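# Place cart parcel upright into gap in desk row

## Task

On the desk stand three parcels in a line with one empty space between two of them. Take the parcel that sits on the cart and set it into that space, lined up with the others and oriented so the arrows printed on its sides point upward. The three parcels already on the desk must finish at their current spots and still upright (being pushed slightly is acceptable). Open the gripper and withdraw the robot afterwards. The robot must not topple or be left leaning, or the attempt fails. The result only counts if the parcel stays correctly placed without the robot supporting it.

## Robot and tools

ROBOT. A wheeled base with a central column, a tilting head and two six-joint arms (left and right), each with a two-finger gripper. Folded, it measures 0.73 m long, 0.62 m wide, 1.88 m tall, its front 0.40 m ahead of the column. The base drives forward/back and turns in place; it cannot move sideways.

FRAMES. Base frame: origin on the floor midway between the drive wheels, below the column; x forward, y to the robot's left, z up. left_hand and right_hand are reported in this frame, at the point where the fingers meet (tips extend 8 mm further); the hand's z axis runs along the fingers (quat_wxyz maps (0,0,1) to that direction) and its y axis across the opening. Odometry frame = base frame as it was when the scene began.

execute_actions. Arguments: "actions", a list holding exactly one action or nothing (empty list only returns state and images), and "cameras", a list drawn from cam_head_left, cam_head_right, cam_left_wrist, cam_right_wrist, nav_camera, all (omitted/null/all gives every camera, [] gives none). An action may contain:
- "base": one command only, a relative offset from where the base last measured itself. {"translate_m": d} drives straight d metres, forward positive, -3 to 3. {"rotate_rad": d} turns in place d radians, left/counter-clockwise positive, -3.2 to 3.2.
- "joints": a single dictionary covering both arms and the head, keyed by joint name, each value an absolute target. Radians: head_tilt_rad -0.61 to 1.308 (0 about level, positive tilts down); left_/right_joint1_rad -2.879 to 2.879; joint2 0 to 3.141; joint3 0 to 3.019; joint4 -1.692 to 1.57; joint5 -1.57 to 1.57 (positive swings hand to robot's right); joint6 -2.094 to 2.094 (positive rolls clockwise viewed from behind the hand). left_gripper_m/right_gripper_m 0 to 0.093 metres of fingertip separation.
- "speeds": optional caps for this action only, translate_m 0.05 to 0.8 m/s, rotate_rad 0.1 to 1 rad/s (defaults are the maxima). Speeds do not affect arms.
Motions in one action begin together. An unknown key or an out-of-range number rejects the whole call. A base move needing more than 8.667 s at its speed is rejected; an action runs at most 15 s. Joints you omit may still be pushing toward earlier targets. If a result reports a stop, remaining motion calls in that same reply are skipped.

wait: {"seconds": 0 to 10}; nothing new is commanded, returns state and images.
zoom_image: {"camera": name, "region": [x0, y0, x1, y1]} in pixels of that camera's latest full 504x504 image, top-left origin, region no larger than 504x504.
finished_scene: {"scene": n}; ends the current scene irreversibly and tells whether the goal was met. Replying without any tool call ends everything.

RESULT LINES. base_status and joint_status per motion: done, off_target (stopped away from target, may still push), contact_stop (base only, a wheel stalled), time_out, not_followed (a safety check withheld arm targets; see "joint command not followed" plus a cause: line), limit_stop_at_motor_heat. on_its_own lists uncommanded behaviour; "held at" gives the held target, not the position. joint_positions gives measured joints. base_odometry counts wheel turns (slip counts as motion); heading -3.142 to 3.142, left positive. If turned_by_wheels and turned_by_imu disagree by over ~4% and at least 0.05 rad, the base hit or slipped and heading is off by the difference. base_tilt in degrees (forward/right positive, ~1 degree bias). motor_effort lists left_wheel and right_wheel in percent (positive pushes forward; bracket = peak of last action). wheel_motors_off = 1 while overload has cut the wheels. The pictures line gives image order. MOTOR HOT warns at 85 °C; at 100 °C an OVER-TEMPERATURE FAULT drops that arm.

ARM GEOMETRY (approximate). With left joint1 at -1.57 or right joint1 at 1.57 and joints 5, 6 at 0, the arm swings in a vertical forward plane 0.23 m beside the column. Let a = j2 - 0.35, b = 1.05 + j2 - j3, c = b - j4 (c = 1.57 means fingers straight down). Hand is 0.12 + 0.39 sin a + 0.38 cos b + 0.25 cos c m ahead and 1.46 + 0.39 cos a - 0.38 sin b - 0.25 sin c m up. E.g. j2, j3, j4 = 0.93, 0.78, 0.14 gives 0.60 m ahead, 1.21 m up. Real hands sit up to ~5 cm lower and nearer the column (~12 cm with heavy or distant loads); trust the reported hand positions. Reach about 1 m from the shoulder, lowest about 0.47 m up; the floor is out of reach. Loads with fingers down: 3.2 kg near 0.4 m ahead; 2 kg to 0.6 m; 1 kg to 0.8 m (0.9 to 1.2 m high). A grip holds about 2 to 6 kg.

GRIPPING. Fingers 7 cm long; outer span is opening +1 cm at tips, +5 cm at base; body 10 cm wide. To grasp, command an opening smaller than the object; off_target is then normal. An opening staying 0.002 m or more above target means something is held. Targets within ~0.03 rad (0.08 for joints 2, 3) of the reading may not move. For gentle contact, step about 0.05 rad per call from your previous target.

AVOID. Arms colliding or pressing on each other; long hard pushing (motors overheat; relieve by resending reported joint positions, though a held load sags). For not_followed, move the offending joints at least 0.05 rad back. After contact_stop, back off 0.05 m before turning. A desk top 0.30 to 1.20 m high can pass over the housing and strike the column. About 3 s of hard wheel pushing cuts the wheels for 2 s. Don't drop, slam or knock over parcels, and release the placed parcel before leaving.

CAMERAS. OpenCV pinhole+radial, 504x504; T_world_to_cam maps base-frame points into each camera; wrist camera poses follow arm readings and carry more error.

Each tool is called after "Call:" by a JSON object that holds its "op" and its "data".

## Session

Call:
{"op": "execute_actions", "data": {"actions": []}}

Scene clock: 0.00 s.
base_odometry: x=+0.000 y=+0.000 heading=+0.000 (m, m, rad; odometry frame)
turned_by_wheels: +0.000 (rad since the last result)
turned_by_imu: +0.000 (rad since the last result)
base_tilt: forward=+0.4 right=+0.2 (deg)
base_status: not commanded
joint_positions: head_tilt_rad=+0.883 left_joint1_rad=-1.553 left_joint2_rad=+0.856 left_joint3_rad=+0.412 left_joint4_rad=-0.941 left_joint5_rad=+0.030 left_joint6_rad=-0.002 left_gripper_m=+0.095 right_joint1_rad=+1.567 right_joint2_rad=+0.908 right_joint3_rad=+0.374 right_joint4_rad=-0.991 right_joint5_rad=+0.033 right_joint6_rad=+0.009 right_gripper_m=+0.095
joint_status: not commanded
wheel_motors_off: 0
motor_effort: left_wheel=-1 right_wheel=+2 (%)
left_hand: x=+0.1557 y=+0.2232 z=+1.2513 quat_wxyz=(+0.418, +0.015, -0.909, +0.008) (m; base frame)
right_hand: x=+0.1180 y=-0.2318 z=+1.2676 quat_wxyz=(+0.480, +0.002, -0.877, +0.018) (m; base frame)
pictures: cam_head_left, cam_head_right, cam_left_wrist, cam_right_wrist, nav_camera
camera_calibration (this result's frames):
cam_head_left: T_world_to_cam=[[-0.000596702, -0.99999, -0.00451115, 0.0477138], [-0.804339, 0.00316034, -0.594163, 0.96979], [0.594171, 0.00327396, -0.804332, 1.13508], [0, 0, 0, 1]] pos_world=[0.105635, 0.0409322, 1.48941]
cam_head_right: T_world_to_cam=[[0.0194484, -0.999789, -0.00656542, -0.019339], [-0.804551, -0.0117513, -0.593768, 0.964268], [0.593566, 0.01683, -0.80461, 1.13668], [0, 0, 0, 1]] pos_world=[0.101486, -0.0271338, 1.48701]
cam_left_wrist: T_world_to_cam=[[0.0463382, -0.998865, 0.0110615, 0.200423], [-0.0707766, 0.00776255, 0.997462, -1.2375], [-0.996415, -0.0470035, -0.0703366, 0.377211], [0, 0, 0, 1]] pos_world=[0.278986, 0.227532, 1.25867]
cam_right_wrist: T_world_to_cam=[[0.0182101, -0.999198, 0.0356651, -0.275565], [0.0533207, 0.0365907, 0.997907, -1.25327], [-0.998411, -0.0162703, 0.0539442, 0.169635], [0, 0, 0, 1]] pos_world=[0.241209, -0.226726, 1.25133]
Images, in order (width x height): cam_head_left 504x504, cam_head_right 504x504, cam_left_wrist 504x504, cam_right_wrist 504x504, nav_camera 504x504.

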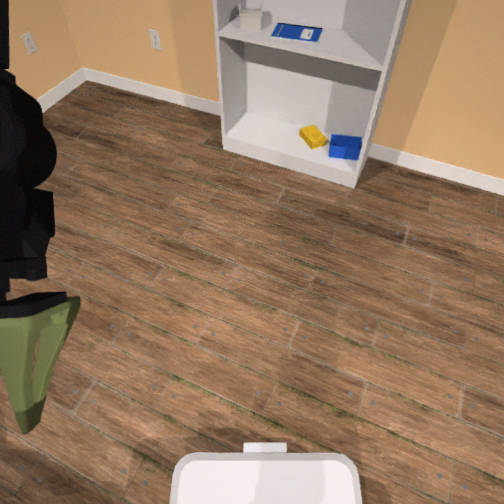

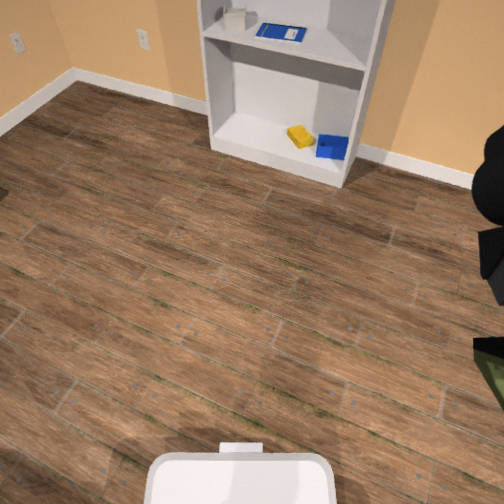

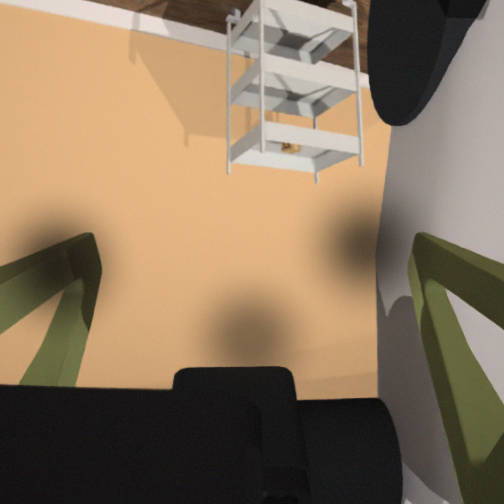

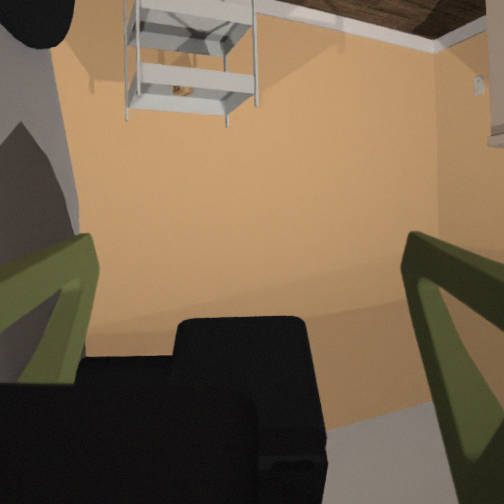

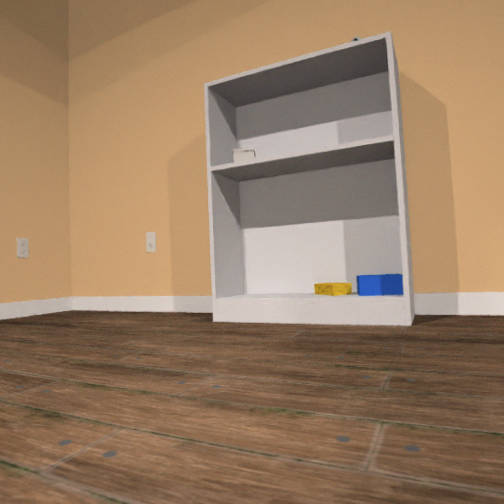

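Call:
{"op": "execute_actions", "data": {"actions": [{"base":{"rotate_rad":-3.0},"joints":{"head_tilt_rad":0.7}}], "cameras": ["cam_head_left"]}}

Call:
{"op": "zoom_image", "data": {"camera": "cam_head_left", "region": [230,100,400,230]}}

Scene clock: 11.17 s.
base_odometry: x=+0.000 y=+0.000 heading=-3.000 (m, m, rad; odometry frame)
turned_by_wheels: -3.000 (rad since the last result)
turned_by_imu: -2.966 (rad since the last result)
base_tilt: forward=+0.4 right=+0.1 (deg)
base_status: done
joint_positions: head_tilt_rad=+0.717 left_joint1_rad=-1.553 left_joint2_rad=+0.856 left_joint3_rad=+0.412 left_joint4_rad=-0.941 left_joint5_rad=+0.030 left_joint6_rad=-0.002 left_gripper_m=+0.095 right_joint1_rad=+1.567 right_joint2_rad=+0.908 right_joint3_rad=+0.374 right_joint4_rad=-0.991 right_joint5_rad=+0.033 right_joint6_rad=+0.009 right_gripper_m=+0.095
joint_status: all done
wheel_motors_off: 0
motor_effort: left_wheel=+0(32) right_wheel=+0(51) (%)
left_hand: x=+0.1557 y=+0.2232 z=+1.2513 quat_wxyz=(+0.418, +0.015, -0.909, +0.008) (m; base frame)
right_hand: x=+0.1180 y=-0.2318 z=+1.2676 quat_wxyz=(+0.480, +0.002, -0.877, +0.018) (m; base frame)
pictures: cam_head_left
camera_calibration (this result's frames):
cam_head_left: T_world_to_cam=[[0.000158345, -0.99999, -0.00454769, 0.0477323], [-0.694878, 0.00316034, -0.719121, 1.15675], [0.719128, 0.00327396, -0.69487, 0.960263], [0, 0, 0, 1]] pos_world=[0.113242, 0.0409322, 1.49932]
Images, in order (width x height): cam_head_left 504x504.

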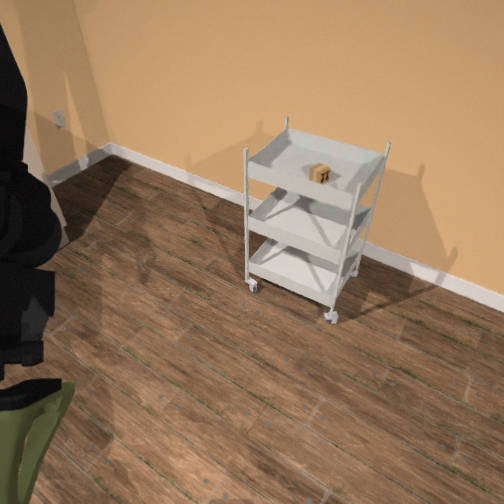

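Region (230, 100, 400, 230) of cam_head_left's 504x504 image, scaled by 2.965, with more detail than that image has; it fills the top 385 rows of this view, and the rest is white.

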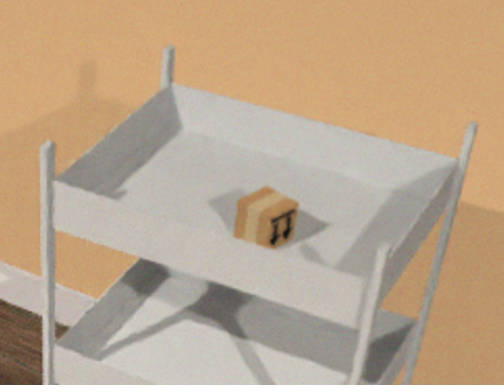

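Call:
{"op": "execute_actions", "data": {"actions": [{"base":{"rotate_rad":0.03},"joints":{"head_tilt_rad":1.0,"right_joint1_rad":1.57,"right_joint2_rad":1.8,"right_joint3_rad":1.6,"right_joint4_rad":-0.32,"right_joint5_rad":0,"right_joint6_rad":0.7}}], "cameras": []}}

Call:
{"op": "execute_actions", "data": {"actions": [{"base":{"translate_m":0.69}}], "cameras": ["cam_head_left","cam_right_wrist"]}}

Scene clock: 29.67 s.
base_odometry: x=+0.000 y=+0.000 heading=-2.970 (m, m, rad; odometry frame)
turned_by_wheels: +0.030 (rad since the last result)
turned_by_imu: +0.030 (rad since the last result)
base_tilt: forward=+0.5 right=+0.3 (deg)
base_status: done
joint_positions: head_tilt_rad=+1.000 left_joint1_rad=-1.553 left_joint2_rad=+0.856 left_joint3_rad=+0.412 left_joint4_rad=-0.941 left_joint5_rad=+0.030 left_joint6_rad=-0.002 left_gripper_m=+0.095 right_joint1_rad=+1.567 right_joint2_rad=+1.796 right_joint3_rad=+1.599 right_joint4_rad=-0.324 right_joint5_rad=+0.004 right_joint6_rad=+0.688 right_gripper_m=+0.095
joint_status: all done
wheel_motors_off: 0
motor_effort: left_wheel=-2(13) right_wheel=+1(23) (%)
left_hand: x=+0.1557 y=+0.2232 z=+1.2513 quat_wxyz=(+0.418, +0.015, -0.909, +0.008) (m; base frame)
right_hand: x=+0.6288 y=-0.2293 z=+0.8947 quat_wxyz=(-0.002, -0.338, -0.941, +0.003) (m; base frame)
pictures: none
No camera images: the call's "cameras" was empty. Leave "cameras" out to get every camera's image.

Scene clock: 32.50 s.
base_odometry: x=-0.680 y=-0.117 heading=-2.970 (m, m, rad; odometry frame)
turned_by_wheels: +0.000 (rad since the last result)
turned_by_imu: -0.001 (rad since the last result)
base_tilt: forward=+0.5 right=+0.2 (deg)
base_status: done
joint_positions: head_tilt_rad=+1.001 left_joint1_rad=-1.553 left_joint2_rad=+0.856 left_joint3_rad=+0.415 left_joint4_rad=-0.941 left_joint5_rad=+0.030 left_joint6_rad=-0.002 left_gripper_m=+0.095 right_joint1_rad=+1.567 right_joint2_rad=+1.796 right_joint3_rad=+1.597 right_joint4_rad=-0.324 right_joint5_rad=+0.004 right_joint6_rad=+0.688 right_gripper_m=+0.095
joint_status: not commanded
wheel_motors_off: 0
motor_effort: left_wheel=+0(43) right_wheel=+0(72) (%)
left_hand: x=+0.1573 y=+0.2232 z=+1.2508 quat_wxyz=(+0.416, +0.015, -0.909, +0.008) (m; base frame)
right_hand: x=+0.6276 y=-0.2293 z=+0.8945 quat_wxyz=(-0.001, -0.338, -0.941, +0.003) (m; base frame)
pictures: cam_head_left, cam_right_wrist
camera_calibration (this result's frames):
cam_head_left: T_world_to_cam=[[-0.00112233, -0.99999, -0.00440987, 0.0475841], [-0.868548, 0.00316034, -0.495596, 0.821207], [0.495604, 0.00327396, -0.868542, 1.23889], [0, 0, 0, 1]] pos_world=[0.0993096, 0.0409322, 1.48323]
cam_right_wrist: T_world_to_cam=[[-0.642059, -0.766624, 0.00692372, 0.224467], [-0.622132, 0.526279, 0.57964, 0.00211086], [-0.44801, 0.367856, -0.814843, 1.21835], [0, 0, 0, 1]] pos_world=[0.691268, -0.277207, 0.989988]
Images, in order (width x height): cam_head_left 504x504, cam_right_wrist 504x504.

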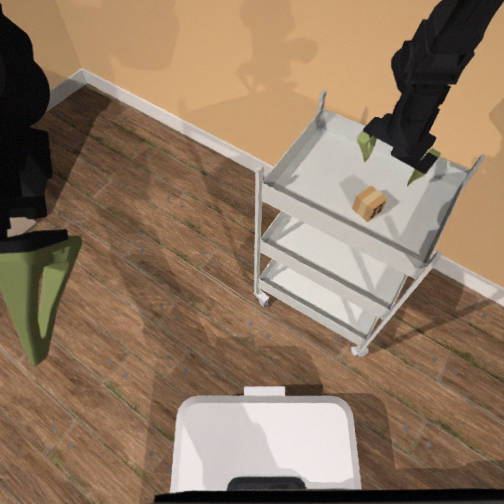

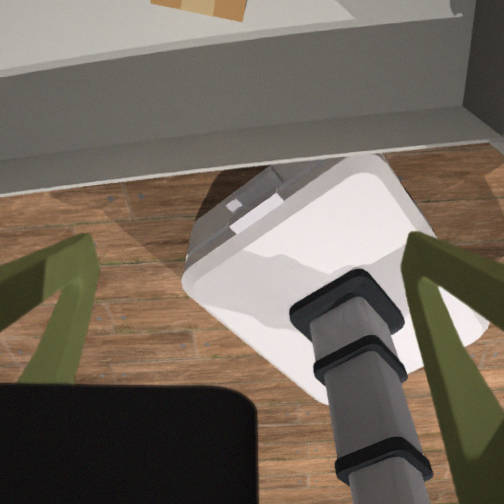

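Call:
{"op": "execute_actions", "data": {"actions": [{"base":{"translate_m":0.05},"joints":{"right_joint1_rad":1.54,"right_joint2_rad":2.1,"right_joint3_rad":1.99,"right_joint4_rad":-0.4,"right_joint6_rad":0.9}}], "cameras": ["cam_head_left","cam_right_wrist"]}}

Scene clock: 60.10 s.
base_odometry: x=-0.729 y=-0.126 heading=-2.971 (m, m, rad; odometry frame)
turned_by_wheels: +0.000 (rad since the last result)
turned_by_imu: +0.000 (rad since the last result)
base_tilt: forward=+0.6 right=+0.1 (deg)
base_status: done
joint_positions: head_tilt_rad=+1.001 left_joint1_rad=-1.553 left_joint2_rad=+0.856 left_joint3_rad=+0.415 left_joint4_rad=-0.941 left_joint5_rad=+0.030 left_joint6_rad=-0.002 left_gripper_m=+0.095 right_joint1_rad=+1.546 right_joint2_rad=+2.105 right_joint3_rad=+1.974 right_joint4_rad=-0.394 right_joint5_rad=+0.003 right_joint6_rad=+0.888 right_gripper_m=+0.095
joint_status: all done
wheel_motors_off: 0
motor_effort: left_wheel=+0(30) right_wheel=+0(41) (%)
left_hand: x=+0.1572 y=+0.2232 z=+1.2509 quat_wxyz=(+0.416, +0.015, -0.909, +0.008) (m; base frame)
right_hand: x=+0.6479 y=-0.2478 z=+0.7860 quat_wxyz=(-0.005, -0.435, -0.900, +0.011) (m; base frame)
pictures: cam_head_left, cam_right_wrist
camera_calibration (this result's frames):
cam_head_left: T_world_to_cam=[[-0.00112336, -0.99999, -0.0044096, 0.0475837], [-0.868663, 0.00316034, -0.495393, 0.820902], [0.495402, 0.00327396, -0.868658, 1.23908], [0, 0, 0, 1]] pos_world=[0.0992964, 0.0409322, 1.48322]
cam_right_wrist: T_world_to_cam=[[-0.788001, -0.615419, 0.0177113, 0.347583], [-0.498648, 0.654828, 0.567935, 0.0484277], [-0.361116, 0.438702, -0.822883, 1.11337], [0, 0, 0, 1]] pos_world=[0.700099, -0.306238, 0.88251]
Images, in order (width x height): cam_head_left 504x504, cam_right_wrist 504x504.

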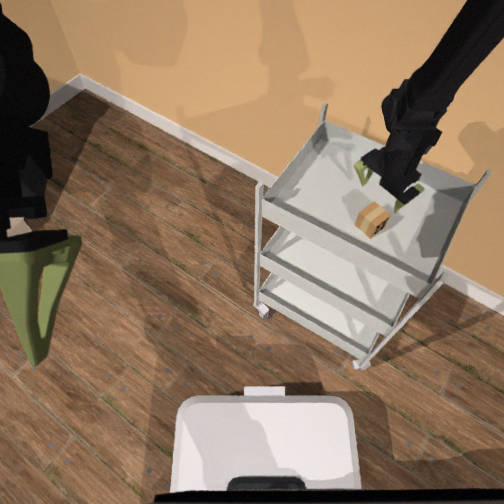

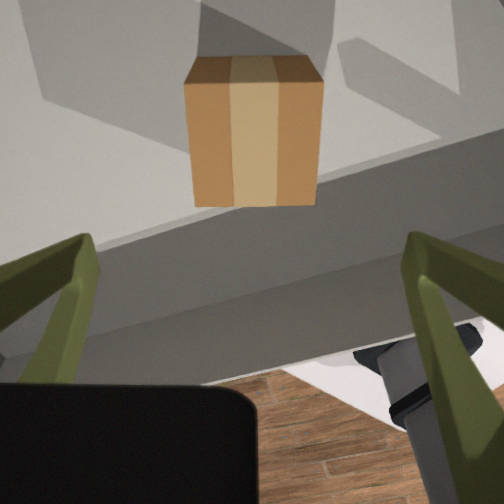

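Call:
{"op": "execute_actions", "data": {"actions": [{"joints":{"right_joint1_rad":1.515,"right_joint2_rad":2.47,"right_joint3_rad":2.49,"right_joint4_rad":-0.46}}], "cameras": ["cam_head_left","cam_right_wrist"]}}

Scene clock: 69.33 s.
base_odometry: x=-0.729 y=-0.126 heading=-2.971 (m, m, rad; odometry frame)
turned_by_wheels: +0.000 (rad since the last result)
turned_by_imu: +0.000 (rad since the last result)
base_tilt: forward=+0.6 right=+0.2 (deg)
base_status: not commanded
joint_positions: head_tilt_rad=+1.001 left_joint1_rad=-1.553 left_joint2_rad=+0.855 left_joint3_rad=+0.413 left_joint4_rad=-0.941 left_joint5_rad=+0.030 left_joint6_rad=-0.002 left_gripper_m=+0.095 right_joint1_rad=+1.516 right_joint2_rad=+2.469 right_joint3_rad=+2.478 right_joint4_rad=-0.457 right_joint5_rad=-0.004 right_joint6_rad=+0.893 right_gripper_m=+0.095
joint_status: all done
wheel_motors_off: 0
motor_effort: left_wheel=-2(5) right_wheel=+3(14) (%)
left_hand: x=+0.1561 y=+0.2232 z=+1.2512 quat_wxyz=(+0.417, +0.015, -0.909, +0.008) (m; base frame)
right_hand: x=+0.6630 y=-0.2780 z=+0.6813 quat_wxyz=(-0.044, -0.443, -0.895, +0.004) (m; base frame)
pictures: cam_head_left, cam_right_wrist
camera_calibration (this result's frames):
cam_head_left: T_world_to_cam=[[-0.00112341, -0.99999, -0.00440959, 0.0475837], [-0.868669, 0.00316034, -0.495383, 0.820886], [0.495392, 0.00327396, -0.868663, 1.23909], [0, 0, 0, 1]] pos_world=[0.0992957, 0.0409322, 1.48322]
cam_right_wrist: T_world_to_cam=[[-0.797931, -0.60198, -0.0304248, 0.385836], [-0.528553, 0.674555, 0.515372, 0.196362], [-0.28972, 0.427312, -0.856426, 1.01834], [0, 0, 0, 1]] pos_world=[0.706691, -0.335338, 0.782669]
Images, in order (width x height): cam_head_left 504x504, cam_right_wrist 504x504.

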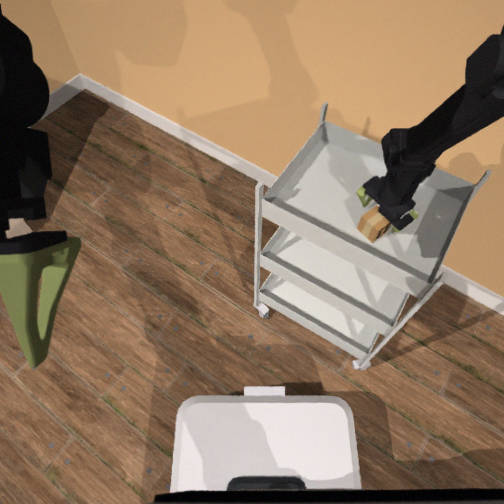

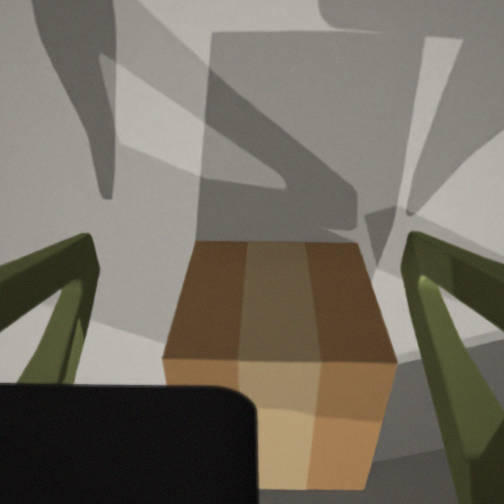

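Call:
{"op": "execute_actions", "data": {"actions": [{"base":{"translate_m":-0.022},"joints":{"right_joint1_rad":1.54}}], "cameras": ["cam_right_wrist"]}}

Scene clock: 77.47 s.
base_odometry: x=-0.708 y=-0.122 heading=-2.971 (m, m, rad; odometry frame)
turned_by_wheels: +0.000 (rad since the last result)
turned_by_imu: +0.000 (rad since the last result)
base_tilt: forward=+0.5 right=+0.2 (deg)
base_status: done
joint_positions: head_tilt_rad=+1.002 left_joint1_rad=-1.553 left_joint2_rad=+0.855 left_joint3_rad=+0.411 left_joint4_rad=-0.941 left_joint5_rad=+0.030 left_joint6_rad=-0.002 left_gripper_m=+0.095 right_joint1_rad=+1.533 right_joint2_rad=+2.470 right_joint3_rad=+2.478 right_joint4_rad=-0.457 right_joint5_rad=-0.004 right_joint6_rad=+0.893 right_gripper_m=+0.095
joint_status: all done
wheel_motors_off: 0
motor_effort: left_wheel=+0(33) right_wheel=+0(38) (%)
left_hand: x=+0.1555 y=+0.2232 z=+1.2515 quat_wxyz=(+0.417, +0.015, -0.909, +0.008) (m; base frame)
right_hand: x=+0.6631 y=-0.2615 z=+0.6804 quat_wxyz=(-0.040, -0.439, -0.897, -0.003) (m; base frame)
pictures: cam_right_wrist
camera_calibration (this result's frames):
cam_right_wrist: T_world_to_cam=[[-0.79276, -0.608278, -0.0391235, 0.396673], [-0.534081, 0.66226, 0.525517, 0.179255], [-0.29375, 0.437504, -0.849883, 1.01144], [0, 0, 0, 1]] pos_world=[0.707313, -0.319933, 0.78092]
Images, in order (width x height): cam_right_wrist 504x504.

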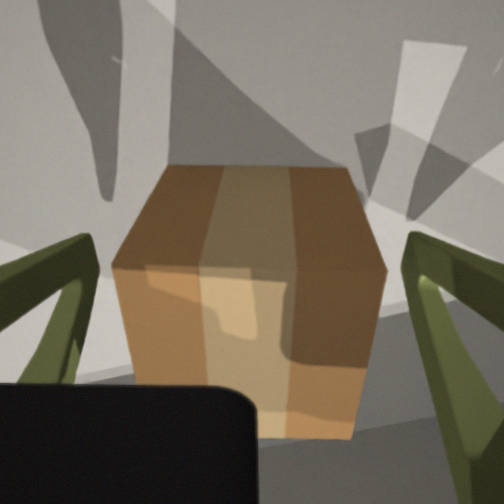

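Call:
{"op": "execute_actions", "data": {"actions": [{"joints":{"right_gripper_m":0.03}}], "cameras": []}}

Call:
{"op": "execute_actions", "data": {"actions": [{"joints":{"right_joint2_rad":1.9,"right_joint3_rad":1.85}}], "cameras": ["cam_right_wrist"]}}

Call:
{"op": "execute_actions", "data": {"actions": [{"base":{"translate_m":-0.6},"joints":{"right_joint1_rad":1.57,"right_joint2_rad":1.2,"right_joint3_rad":0.85,"right_joint4_rad":1.3,"right_joint6_rad":0,"head_tilt_rad":0.5}}], "cameras": []}}

Call:
{"op": "execute_actions", "data": {"actions": [{"base":{"rotate_rad":-2.07}}], "cameras": ["cam_head_left","cam_right_wrist"]}}

Scene clock: 92.17 s.
base_odometry: x=-0.708 y=-0.122 heading=-2.971 (m, m, rad; odometry frame)
turned_by_wheels: +0.000 (rad since the last result)
turned_by_imu: +0.000 (rad since the last result)
base_tilt: forward=+0.6 right=+0.3 (deg)
base_status: not commanded
joint_positions: head_tilt_rad=+1.002 left_joint1_rad=-1.553 left_joint2_rad=+0.855 left_joint3_rad=+0.411 left_joint4_rad=-0.941 left_joint5_rad=+0.030 left_joint6_rad=-0.002 left_gripper_m=+0.095 right_joint1_rad=+1.533 right_joint2_rad=+2.470 right_joint3_rad=+2.478 right_joint4_rad=-0.457 right_joint5_rad=-0.003 right_joint6_rad=+0.893 right_gripper_m=+0.054
joint_status: right_gripper_m off_target (ended at +0.054, target +0.030)
wheel_motors_off: 0
motor_effort: left_wheel=+0(0) right_wheel=+0(0) (%)
left_hand: x=+0.1555 y=+0.2232 z=+1.2515 quat_wxyz=(+0.417, +0.015, -0.909, +0.008) (m; base frame)
right_hand: x=+0.6631 y=-0.2616 z=+0.6804 quat_wxyz=(-0.040, -0.439, -0.897, -0.002) (m; base frame)
pictures: none
No camera images: the call's "cameras" was empty. Leave "cameras" out to get every camera's image.

Scene clock: 93.83 s.
base_odometry: x=-0.708 y=-0.122 heading=-2.971 (m, m, rad; odometry frame)
turned_by_wheels: +0.000 (rad since the last result)
turned_by_imu: +0.000 (rad since the last result)
base_tilt: forward=+0.5 right=+0.1 (deg)
base_status: not commanded
joint_positions: head_tilt_rad=+1.002 left_joint1_rad=-1.553 left_joint2_rad=+0.855 left_joint3_rad=+0.411 left_joint4_rad=-0.941 left_joint5_rad=+0.030 left_joint6_rad=-0.002 left_gripper_m=+0.095 right_joint1_rad=+1.533 right_joint2_rad=+1.896 right_joint3_rad=+1.841 right_joint4_rad=-0.457 right_joint5_rad=-0.003 right_joint6_rad=+0.893 right_gripper_m=+0.054
joint_status: all done
wheel_motors_off: 0
motor_effort: left_wheel=+0(0) right_wheel=+0(0) (%)
left_hand: x=+0.1555 y=+0.2232 z=+1.2515 quat_wxyz=(+0.417, +0.015, -0.909, +0.008) (m; base frame)
right_hand: x=+0.6832 y=-0.2555 z=+0.8779 quat_wxyz=(-0.011, -0.440, -0.898, +0.011) (m; base frame)
pictures: cam_right_wrist
camera_calibration (this result's frames):
cam_right_wrist: T_world_to_cam=[[-0.79495, -0.606567, 0.0114658, 0.381509], [-0.497916, 0.66312, 0.558884, 0.0284878], [-0.346604, 0.438576, -0.829166, 1.2007], [0, 0, 0, 1]] pos_world=[0.733632, -0.314079, 0.975285]
Images, in order (width x height): cam_right_wrist 504x504.

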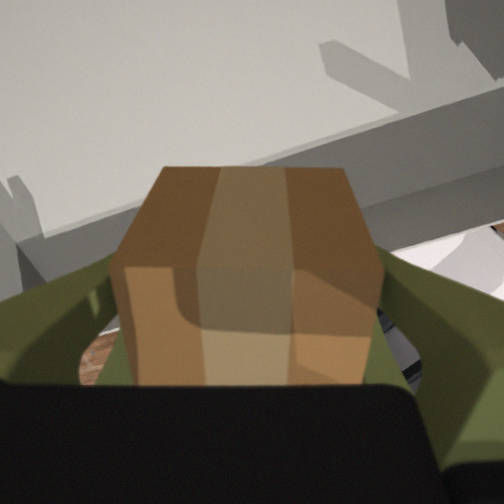

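Scene clock: 96.53 s.
base_odometry: x=-0.116 y=-0.020 heading=-2.972 (m, m, rad; odometry frame)
turned_by_wheels: -0.002 (rad since the last result)
turned_by_imu: -0.001 (rad since the last result)
base_tilt: forward=+0.5 right=+0.2 (deg)
base_status: done
joint_positions: head_tilt_rad=+0.518 left_joint1_rad=-1.553 left_joint2_rad=+0.853 left_joint3_rad=+0.409 left_joint4_rad=-0.941 left_joint5_rad=+0.030 left_joint6_rad=-0.002 left_gripper_m=+0.095 right_joint1_rad=+1.570 right_joint2_rad=+1.198 right_joint3_rad=+0.832 right_joint4_rad=+1.280 right_joint5_rad=-0.003 right_joint6_rad=+0.012 right_gripper_m=+0.054
joint_status: all done
wheel_motors_off: 0
motor_effort: left_wheel=-1(39) right_wheel=+2(60) (%)
left_hand: x=+0.1545 y=+0.2232 z=+1.2519 quat_wxyz=(+0.418, +0.015, -0.909, +0.008) (m; base frame)
right_hand: x=+0.7172 y=-0.2253 z=+1.2999 quat_wxyz=(-0.659, -0.003, -0.752, -0.004) (m; base frame)
pictures: none
No camera images: the call's "cameras" was empty. Leave "cameras" out to get every camera's image.

Scene clock: 99.90 s.
base_odometry: x=-0.116 y=-0.020 heading=+1.241 (m, m, rad; odometry frame)
turned_by_wheels: -2.070 (rad since the last result)
turned_by_imu: -2.046 (rad since the last result)
base_tilt: forward=+0.7 right=+0.2 (deg)
base_status: done
joint_positions: head_tilt_rad=+0.518 left_joint1_rad=-1.553 left_joint2_rad=+0.853 left_joint3_rad=+0.409 left_joint4_rad=-0.941 left_joint5_rad=+0.030 left_joint6_rad=-0.002 left_gripper_m=+0.095 right_joint1_rad=+1.570 right_joint2_rad=+1.198 right_joint3_rad=+0.838 right_joint4_rad=+1.280 right_joint5_rad=-0.003 right_joint6_rad=+0.012 right_gripper_m=+0.054
joint_status: not commanded
wheel_motors_off: 0
motor_effort: left_wheel=+0(45) right_wheel=-1(44) (%)
left_hand: x=+0.1545 y=+0.2232 z=+1.2519 quat_wxyz=(+0.418, +0.015, -0.909, +0.008) (m; base frame)
right_hand: x=+0.7199 y=-0.2253 z=+1.3018 quat_wxyz=(-0.661, -0.003, -0.750, -0.004) (m; base frame)
pictures: cam_head_left, cam_right_wrist
camera_calibration (this result's frames):
cam_head_left: T_world_to_cam=[[0.0010539, -0.99999, -0.00442672, 0.0475012], [-0.539068, 0.00316034, -0.842256, 1.33859], [0.842262, 0.00327396, -0.539059, 0.714157], [0, 0, 0, 1]] pos_world=[0.120034, 0.0409322, 1.51262]
cam_right_wrist: T_world_to_cam=[[-0.00158292, -0.999841, -0.0177496, -0.197578], [-0.681238, 0.014072, -0.731926, 1.45595], [0.73206, 0.0109331, -0.681153, 0.486165], [0, 0, 0, 1]] pos_world=[0.635636, -0.22335, 1.3933]
Images, in order (width x height): cam_head_left 504x504, cam_right_wrist 504x504.

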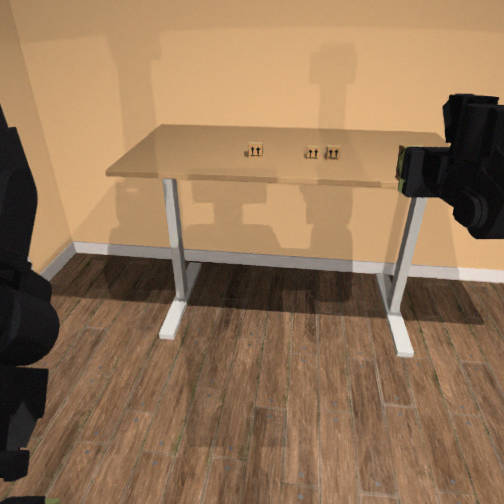

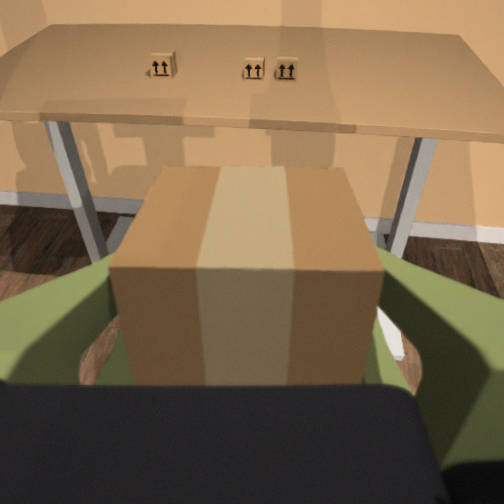

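Call:
{"op": "execute_actions", "data": {"actions": [{"base":{"rotate_rad":0.3},"joints":{"head_tilt_rad":0.75}}], "cameras": []}}

Call:
{"op": "execute_actions", "data": {"actions": [{"base":{"translate_m":0.79}}], "cameras": []}}

Call:
{"op": "execute_actions", "data": {"actions": [{"base":{"rotate_rad":-0.39}}], "cameras": []}}

Call:
{"op": "execute_actions", "data": {"actions": [{"joints":{"right_joint2_rad":2.0,"right_joint3_rad":1.95,"right_joint4_rad":1.04}}], "cameras": ["cam_head_left","cam_right_wrist"]}}

Scene clock: 115.23 s.
base_odometry: x=-0.116 y=-0.020 heading=+1.541 (m, m, rad; odometry frame)
turned_by_wheels: +0.299 (rad since the last result)
turned_by_imu: +0.298 (rad since the last result)
base_tilt: forward=+0.6 right=+0.1 (deg)
base_status: done
joint_positions: head_tilt_rad=+0.752 left_joint1_rad=-1.553 left_joint2_rad=+0.853 left_joint3_rad=+0.409 left_joint4_rad=-0.941 left_joint5_rad=+0.030 left_joint6_rad=-0.002 left_gripper_m=+0.095 right_joint1_rad=+1.570 right_joint2_rad=+1.198 right_joint3_rad=+0.838 right_joint4_rad=+1.280 right_joint5_rad=-0.002 right_joint6_rad=+0.012 right_gripper_m=+0.054
joint_status: all done
wheel_motors_off: 0
motor_effort: left_wheel=-1(23) right_wheel=+1(26) (%)
left_hand: x=+0.1545 y=+0.2232 z=+1.2519 quat_wxyz=(+0.418, +0.015, -0.909, +0.008) (m; base frame)
right_hand: x=+0.7199 y=-0.2254 z=+1.3018 quat_wxyz=(-0.661, -0.003, -0.750, -0.004) (m; base frame)
pictures: none
No camera images: the call's "cameras" was empty. Leave "cameras" out to get every camera's image.

Scene clock: 118.30 s.
base_odometry: x=-0.092 y=+0.769 heading=+1.540 (m, m, rad; odometry frame)
turned_by_wheels: -0.001 (rad since the last result)
turned_by_imu: -0.002 (rad since the last result)
base_tilt: forward=+0.6 right=+0.3 (deg)
base_status: done
joint_positions: head_tilt_rad=+0.753 left_joint1_rad=-1.553 left_joint2_rad=+0.853 left_joint3_rad=+0.414 left_joint4_rad=-0.941 left_joint5_rad=+0.030 left_joint6_rad=-0.002 left_gripper_m=+0.095 right_joint1_rad=+1.570 right_joint2_rad=+1.198 right_joint3_rad=+0.841 right_joint4_rad=+1.281 right_joint5_rad=-0.002 right_joint6_rad=+0.012 right_gripper_m=+0.054
joint_status: not commanded
wheel_motors_off: 0
motor_effort: left_wheel=-1(43) right_wheel=+1(74) (%)
left_hand: x=+0.1570 y=+0.2232 z=+1.2512 quat_wxyz=(+0.415, +0.015, -0.909, +0.008) (m; base frame)
right_hand: x=+0.7210 y=-0.2254 z=+1.3029 quat_wxyz=(-0.662, -0.003, -0.749, -0.004) (m; base frame)
pictures: none
No camera images: the call's "cameras" was empty. Leave "cameras" out to get every camera's image.

Scene clock: 119.87 s.
base_odometry: x=-0.092 y=+0.770 heading=+1.151 (m, m, rad; odometry frame)
turned_by_wheels: -0.389 (rad since the last result)
turned_by_imu: -0.382 (rad since the last result)
base_tilt: forward=+0.6 right=+0.0 (deg)
base_status: done
joint_positions: head_tilt_rad=+0.753 left_joint1_rad=-1.553 left_joint2_rad=+0.853 left_joint3_rad=+0.414 left_joint4_rad=-0.941 left_joint5_rad=+0.030 left_joint6_rad=-0.002 left_gripper_m=+0.095 right_joint1_rad=+1.570 right_joint2_rad=+1.198 right_joint3_rad=+0.841 right_joint4_rad=+1.281 right_joint5_rad=-0.002 right_joint6_rad=+0.012 right_gripper_m=+0.054
joint_status: not commanded
wheel_motors_off: 0
motor_effort: left_wheel=+0(33) right_wheel=-3(58) (%)
left_hand: x=+0.1570 y=+0.2232 z=+1.2512 quat_wxyz=(+0.415, +0.015, -0.909, +0.008) (m; base frame)
right_hand: x=+0.7210 y=-0.2254 z=+1.3029 quat_wxyz=(-0.662, -0.003, -0.749, -0.004) (m; base frame)
pictures: none
No camera images: the call's "cameras" was empty. Leave "cameras" out to get every camera's image.

Scene clock: 121.80 s.
base_odometry: x=-0.092 y=+0.770 heading=+1.151 (m, m, rad; odometry frame)
turned_by_wheels: +0.000 (rad since the last result)
turned_by_imu: +0.000 (rad since the last result)
base_tilt: forward=+0.6 right=+0.3 (deg)
base_status: not commanded
joint_positions: head_tilt_rad=+0.753 left_joint1_rad=-1.553 left_joint2_rad=+0.853 left_joint3_rad=+0.414 left_joint4_rad=-0.941 left_joint5_rad=+0.030 left_joint6_rad=-0.002 left_gripper_m=+0.095 right_joint1_rad=+1.570 right_joint2_rad=+2.005 right_joint3_rad=+1.936 right_joint4_rad=+1.038 right_joint5_rad=-0.002 right_joint6_rad=+0.012 right_gripper_m=+0.054
joint_status: all done
wheel_motors_off: 0
motor_effort: left_wheel=-1(1) right_wheel=-7(7) (%)
left_hand: x=+0.1570 y=+0.2232 z=+1.2512 quat_wxyz=(+0.415, +0.015, -0.909, +0.008) (m; base frame)
right_hand: x=+0.9200 y=-0.2256 z=+1.0597 quat_wxyz=(-0.679, -0.003, -0.734, -0.004) (m; base frame)
pictures: cam_head_left, cam_right_wrist
camera_calibration (this result's frames):
cam_head_left: T_world_to_cam=[[-0.0000065159, -0.99999, -0.00455044, 0.0477447], [-0.720474, 0.00316034, -0.693474, 1.11854], [0.693482, 0.00327396, -0.720467, 1.00096], [0, 0, 0, 1]] pos_world=[0.111727, 0.0409322, 1.49706]
cam_right_wrist: T_world_to_cam=[[-0.00108655, -0.999842, -0.0177575, -0.202293], [-0.645571, 0.0142627, -0.763567, 1.41579], [0.7637, 0.0106341, -0.645484, 0.107741], [0, 0, 0, 1]] pos_world=[0.83149, -0.2236, 1.147]
Images, in order (width x height): cam_head_left 504x504, cam_right_wrist 504x504.

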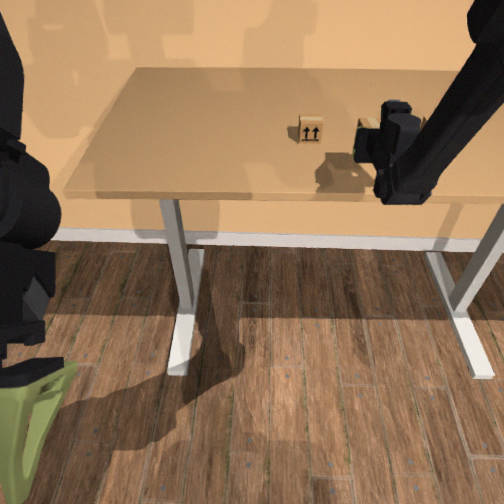

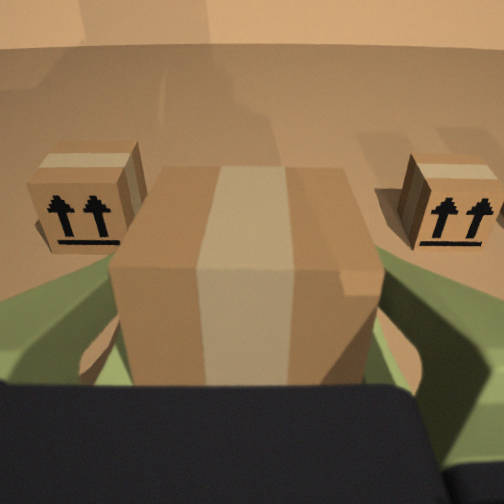

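Call:
{"op": "execute_actions", "data": {"actions": [{"joints":{"right_joint2_rad":2.12,"right_joint3_rad":2.07}}], "cameras": ["cam_head_left","cam_right_wrist"]}}

Call:
{"op": "zoom_image", "data": {"camera": "cam_head_left", "region": [280,90,460,250]}}

Scene clock: 131.53 s.
base_odometry: x=-0.092 y=+0.770 heading=+1.151 (m, m, rad; odometry frame)
turned_by_wheels: +0.000 (rad since the last result)
turned_by_imu: +0.000 (rad since the last result)
base_tilt: forward=+0.6 right=+0.3 (deg)
base_status: not commanded
joint_positions: head_tilt_rad=+0.753 left_joint1_rad=-1.553 left_joint2_rad=+0.853 left_joint3_rad=+0.414 left_joint4_rad=-0.941 left_joint5_rad=+0.030 left_joint6_rad=-0.002 left_gripper_m=+0.095 right_joint1_rad=+1.570 right_joint2_rad=+2.118 right_joint3_rad=+2.050 right_joint4_rad=+1.038 right_joint5_rad=-0.002 right_joint6_rad=+0.012 right_gripper_m=+0.054
joint_status: all done
wheel_motors_off: 0
motor_effort: left_wheel=-1(1) right_wheel=-7(8) (%)
left_hand: x=+0.1570 y=+0.2232 z=+1.2512 quat_wxyz=(+0.415, +0.015, -0.909, +0.008) (m; base frame)
right_hand: x=+0.9140 y=-0.2256 z=+1.0169 quat_wxyz=(-0.679, -0.003, -0.734, -0.004) (m; base frame)
pictures: cam_head_left, cam_right_wrist
camera_calibration (this result's frames):
cam_head_left: T_world_to_cam=[[-0.0000065156, -0.99999, -0.00455044, 0.0477447], [-0.720474, 0.00316034, -0.693474, 1.11854], [0.693482, 0.00327396, -0.720467, 1.00096], [0, 0, 0, 1]] pos_world=[0.111727, 0.0409322, 1.49706]
cam_right_wrist: T_world_to_cam=[[-0.00107253, -0.999842, -0.017758, -0.203096], [-0.644988, 0.0142622, -0.76406, 1.37919], [0.764192, 0.0106342, -0.644901, 0.0836719], [0, 0, 0, 1]] pos_world=[0.825404, -0.223624, 1.10414]
Images, in order (width x height): cam_head_left 504x504, cam_right_wrist 504x504.

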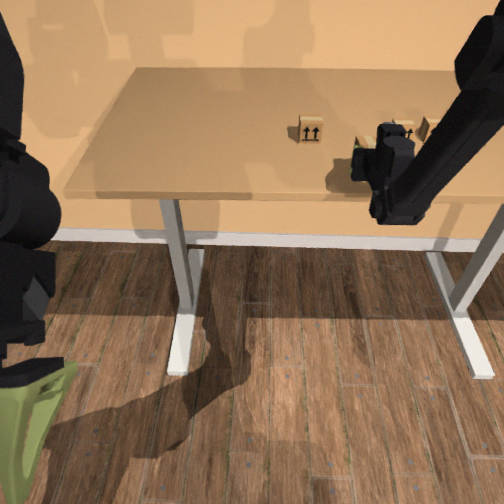

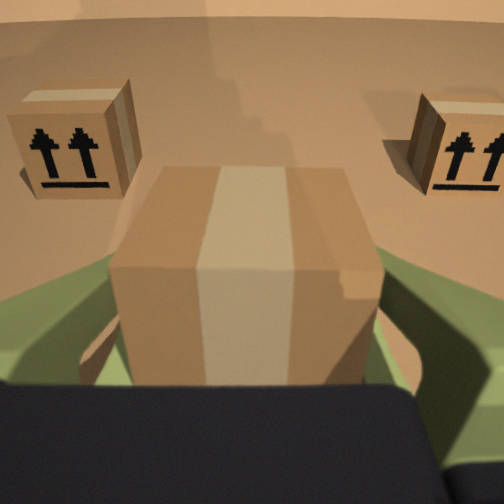

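Region (280, 90, 460, 250) of cam_head_left's 504x504 image, scaled by 2.800, with more detail than that image has.

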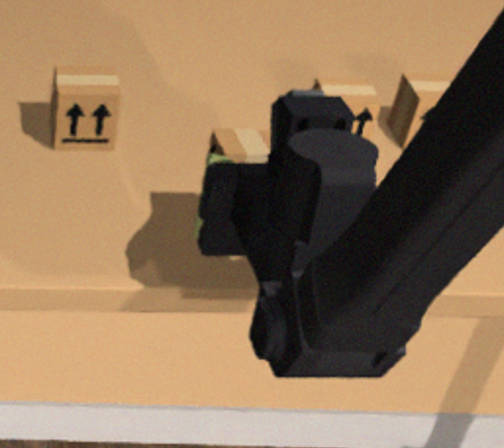

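Call:
{"op": "execute_actions", "data": {"actions": [{"joints":{"right_joint2_rad":2.185,"right_joint3_rad":2.135}}], "cameras": ["cam_right_wrist"]}}

Scene clock: 138.83 s.
base_odometry: x=-0.092 y=+0.770 heading=+1.151 (m, m, rad; odometry frame)
turned_by_wheels: +0.000 (rad since the last result)
turned_by_imu: +0.000 (rad since the last result)
base_tilt: forward=+0.6 right=+0.3 (deg)
base_status: not commanded
joint_positions: head_tilt_rad=+0.753 left_joint1_rad=-1.553 left_joint2_rad=+0.853 left_joint3_rad=+0.414 left_joint4_rad=-0.941 left_joint5_rad=+0.030 left_joint6_rad=-0.002 left_gripper_m=+0.095 right_joint1_rad=+1.570 right_joint2_rad=+2.173 right_joint3_rad=+2.113 right_joint4_rad=+1.038 right_joint5_rad=-0.002 right_joint6_rad=+0.012 right_gripper_m=+0.054
joint_status: all done
wheel_motors_off: 0
motor_effort: left_wheel=+0(1) right_wheel=-8(8) (%)
left_hand: x=+0.1570 y=+0.2232 z=+1.2512 quat_wxyz=(+0.415, +0.015, -0.909, +0.008) (m; base frame)
right_hand: x=+0.9124 y=-0.2256 z=+1.0002 quat_wxyz=(-0.682, -0.003, -0.731, -0.004) (m; base frame)
pictures: cam_right_wrist
camera_calibration (this result's frames):
cam_right_wrist: T_world_to_cam=[[-0.00091133, -0.999842, -0.0177636, -0.203544], [-0.638259, 0.0142564, -0.769689, 1.36495], [0.769821, 0.0106364, -0.638171, 0.062256], [0, 0, 0, 1]] pos_world=[0.823079, -0.223634, 1.0867]
Images, in order (width x height): cam_right_wrist 504x504.

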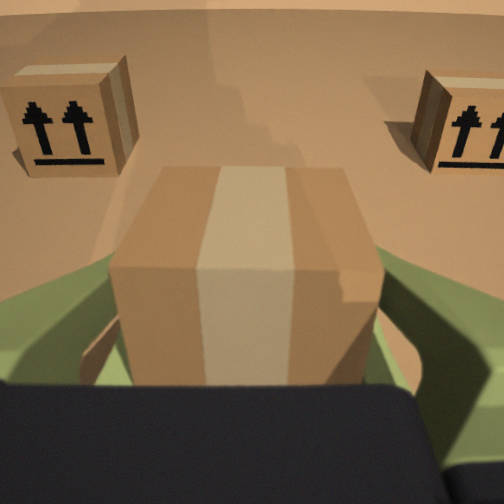

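Call:
{"op": "execute_actions", "data": {"actions": [{"joints":{"right_joint4_rad":0.98}}], "cameras": ["cam_right_wrist"]}}

Scene clock: 143.07 s.
base_odometry: x=-0.092 y=+0.770 heading=+1.151 (m, m, rad; odometry frame)
turned_by_wheels: +0.000 (rad since the last result)
turned_by_imu: +0.000 (rad since the last result)
base_tilt: forward=+0.5 right=+0.1 (deg)
base_status: not commanded
joint_positions: head_tilt_rad=+0.753 left_joint1_rad=-1.553 left_joint2_rad=+0.853 left_joint3_rad=+0.414 left_joint4_rad=-0.941 left_joint5_rad=+0.030 left_joint6_rad=-0.002 left_gripper_m=+0.095 right_joint1_rad=+1.570 right_joint2_rad=+2.173 right_joint3_rad=+2.113 right_joint4_rad=+0.983 right_joint5_rad=-0.002 right_joint6_rad=+0.012 right_gripper_m=+0.054
joint_status: all done
wheel_motors_off: 0
motor_effort: left_wheel=+0(0) right_wheel=-8(8) (%)
left_hand: x=+0.1570 y=+0.2232 z=+1.2512 quat_wxyz=(+0.415, +0.015, -0.909, +0.008) (m; base frame)
right_hand: x=+0.9109 y=-0.2256 z=+0.9865 quat_wxyz=(-0.662, -0.003, -0.750, -0.004) (m; base frame)
pictures: cam_right_wrist
camera_calibration (this result's frames):
cam_right_wrist: T_world_to_cam=[[-0.00192638, -0.999841, -0.0177047, -0.202931], [-0.679836, 0.0142934, -0.733225, 1.35533], [0.733362, 0.0106238, -0.679755, 0.128862], [0, 0, 0, 1]] pos_world=[0.82651, -0.22364, 1.07777]
Images, in order (width x height): cam_right_wrist 504x504.

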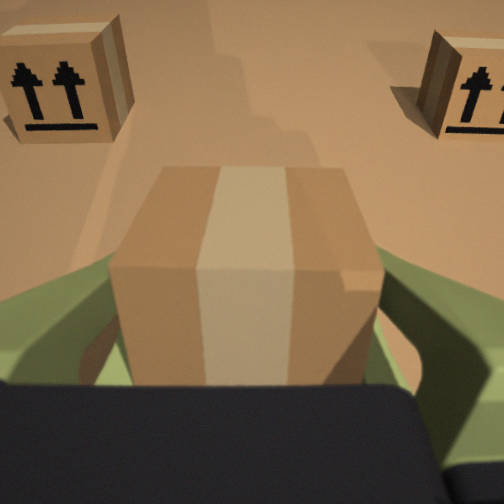

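Call:
{"op": "execute_actions", "data": {"actions": [{"joints":{"right_gripper_m":0.09}}], "cameras": ["cam_right_wrist"]}}

Call:
{"op": "execute_actions", "data": {"actions": [{"base":{"translate_m":-0.1}}], "cameras": ["cam_right_wrist"]}}

Scene clock: 152.13 s.
base_odometry: x=-0.092 y=+0.770 heading=+1.151 (m, m, rad; odometry frame)
turned_by_wheels: +0.000 (rad since the last result)
turned_by_imu: +0.000 (rad since the last result)
base_tilt: forward=+0.5 right=+0.3 (deg)
base_status: not commanded
joint_positions: head_tilt_rad=+0.753 left_joint1_rad=-1.553 left_joint2_rad=+0.853 left_joint3_rad=+0.414 left_joint4_rad=-0.941 left_joint5_rad=+0.030 left_joint6_rad=-0.002 left_gripper_m=+0.095 right_joint1_rad=+1.570 right_joint2_rad=+2.173 right_joint3_rad=+2.113 right_joint4_rad=+0.983 right_joint5_rad=-0.002 right_joint6_rad=+0.012 right_gripper_m=+0.090
joint_status: all done
wheel_motors_off: 0
motor_effort: left_wheel=+0(0) right_wheel=-8(7) (%)
left_hand: x=+0.1570 y=+0.2232 z=+1.2512 quat_wxyz=(+0.415, +0.015, -0.909, +0.008) (m; base frame)
right_hand: x=+0.9109 y=-0.2256 z=+0.9865 quat_wxyz=(-0.662, -0.003, -0.750, -0.004) (m; base frame)
pictures: cam_right_wrist
camera_calibration (this result's frames):
cam_right_wrist: T_world_to_cam=[[-0.00192638, -0.999841, -0.0177047, -0.202931], [-0.679836, 0.0142934, -0.733225, 1.35533], [0.733362, 0.0106238, -0.679755, 0.128862], [0, 0, 0, 1]] pos_world=[0.82651, -0.22364, 1.07777]
Images, in order (width x height): cam_right_wrist 504x504.

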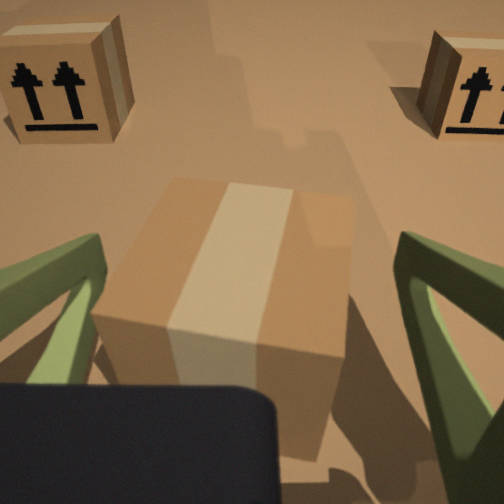

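Scene clock: 153.53 s.
base_odometry: x=-0.133 y=+0.678 heading=+1.149 (m, m, rad; odometry frame)
turned_by_wheels: -0.001 (rad since the last result)
turned_by_imu: -0.001 (rad since the last result)
base_tilt: forward=+0.5 right=+0.2 (deg)
base_status: done
joint_positions: head_tilt_rad=+0.753 left_joint1_rad=-1.553 left_joint2_rad=+0.853 left_joint3_rad=+0.409 left_joint4_rad=-0.941 left_joint5_rad=+0.030 left_joint6_rad=-0.002 left_gripper_m=+0.095 right_joint1_rad=+1.570 right_joint2_rad=+2.174 right_joint3_rad=+2.115 right_joint4_rad=+0.983 right_joint5_rad=-0.002 right_joint6_rad=+0.012 right_gripper_m=+0.090
joint_status: not commanded
wheel_motors_off: 0
motor_effort: left_wheel=-1(47) right_wheel=+1(70) (%)
left_hand: x=+0.1548 y=+0.2232 z=+1.2519 quat_wxyz=(+0.417, +0.015, -0.909, +0.008) (m; base frame)
right_hand: x=+0.9111 y=-0.2256 z=+0.9864 quat_wxyz=(-0.662, -0.003, -0.749, -0.004) (m; base frame)
pictures: cam_right_wrist
camera_calibration (this result's frames):
cam_right_wrist: T_world_to_cam=[[-0.0019124, -0.999841, -0.0177059, -0.202944], [-0.679276, 0.0142929, -0.733744, 1.35537], [0.73388, 0.010624, -0.679196, 0.127637], [0, 0, 0, 1]] pos_world=[0.826612, -0.22364, 1.07759]
Images, in order (width x height): cam_right_wrist 504x504.

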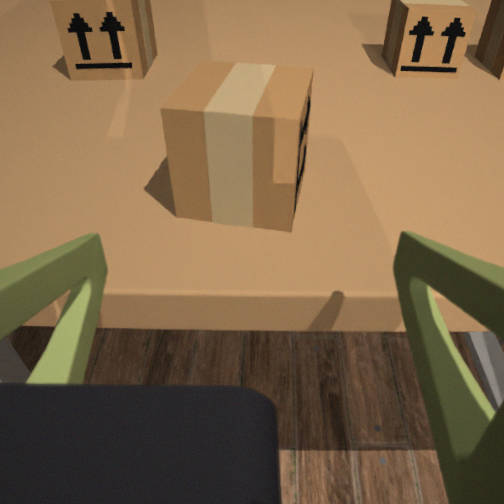

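Call:
{"op": "execute_actions", "data": {"actions": [{"joints":{"right_joint2_rad":1.26,"right_joint3_rad":1.08,"right_joint4_rad":-0.33,"right_joint6_rad":0.2,"right_gripper_m":0.093,"head_tilt_rad":1.0}}], "cameras": []}}

Call:
{"op": "execute_actions", "data": {"actions": [{"base":{"translate_m":0.44}}], "cameras": ["cam_head_left","cam_right_wrist"]}}

Scene clock: 166.53 s.
base_odometry: x=-0.133 y=+0.678 heading=+1.149 (m, m, rad; odometry frame)
turned_by_wheels: +0.000 (rad since the last result)
turned_by_imu: +0.000 (rad since the last result)
base_tilt: forward=+0.6 right=+0.1 (deg)
base_status: not commanded
joint_positions: head_tilt_rad=+1.000 left_joint1_rad=-1.553 left_joint2_rad=+0.853 left_joint3_rad=+0.409 left_joint4_rad=-0.941 left_joint5_rad=+0.030 left_joint6_rad=-0.002 left_gripper_m=+0.095 right_joint1_rad=+1.570 right_joint2_rad=+1.257 right_joint3_rad=+1.063 right_joint4_rad=-0.326 right_joint5_rad=-0.002 right_joint6_rad=+0.189 right_gripper_m=+0.093
joint_status: all done
wheel_motors_off: 0
motor_effort: left_wheel=-3(3) right_wheel=+2(3) (%)
left_hand: x=+0.1548 y=+0.2232 z=+1.2519 quat_wxyz=(+0.417, +0.015, -0.909, +0.008) (m; base frame)
right_hand: x=+0.5523 y=-0.2255 z=+1.0847 quat_wxyz=(-0.002, -0.095, -0.996, -0.001) (m; base frame)
pictures: none
No camera images: the call's "cameras" was empty. Leave "cameras" out to get every camera's image.

Scene clock: 168.90 s.
base_odometry: x=+0.047 y=+1.080 heading=+1.148 (m, m, rad; odometry frame)
turned_by_wheels: -0.001 (rad since the last result)
turned_by_imu: -0.002 (rad since the last result)
base_tilt: forward=+0.5 right=+0.2 (deg)
base_status: done
joint_positions: head_tilt_rad=+1.001 left_joint1_rad=-1.553 left_joint2_rad=+0.853 left_joint3_rad=+0.414 left_joint4_rad=-0.941 left_joint5_rad=+0.030 left_joint6_rad=-0.002 left_gripper_m=+0.095 right_joint1_rad=+1.570 right_joint2_rad=+1.257 right_joint3_rad=+1.073 right_joint4_rad=-0.326 right_joint5_rad=-0.002 right_joint6_rad=+0.189 right_gripper_m=+0.093
joint_status: not commanded
wheel_motors_off: 0
motor_effort: left_wheel=-1(58) right_wheel=+2(64) (%)
left_hand: x=+0.1572 y=+0.2232 z=+1.2511 quat_wxyz=(+0.415, +0.015, -0.910, +0.008) (m; base frame)
right_hand: x=+0.5581 y=-0.2255 z=+1.0859 quat_wxyz=(-0.006, -0.095, -0.995, -0.001) (m; base frame)
pictures: cam_head_left, cam_right_wrist
camera_calibration (this result's frames):
cam_head_left: T_world_to_cam=[[-0.0011226, -0.99999, -0.0044098, 0.047584], [-0.868578, 0.00316034, -0.495543, 0.821127], [0.495552, 0.00327396, -0.868572, 1.23894], [0, 0, 0, 1]] pos_world=[0.0993061, 0.0409322, 1.48323]
cam_right_wrist: T_world_to_cam=[[-0.195206, -0.980759, -0.00254585, -0.10595], [-0.80345, 0.158425, 0.573908, -0.129557], [-0.562462, 0.114076, -0.818916, 1.35285], [0, 0, 0, 1]] pos_world=[0.636154, -0.237714, 1.18196]
Images, in order (width x height): cam_head_left 504x504, cam_right_wrist 504x504.

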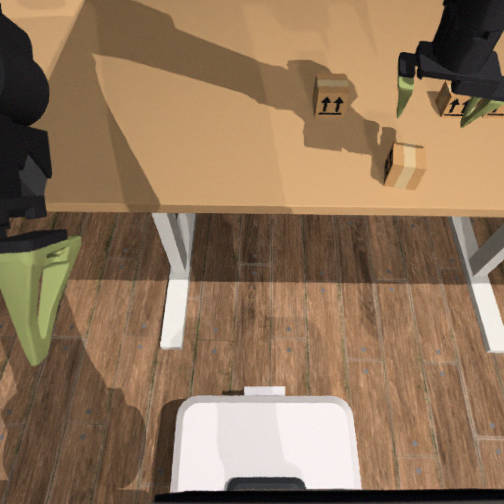

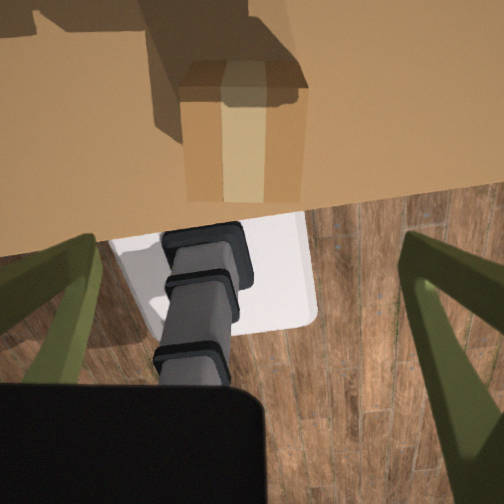

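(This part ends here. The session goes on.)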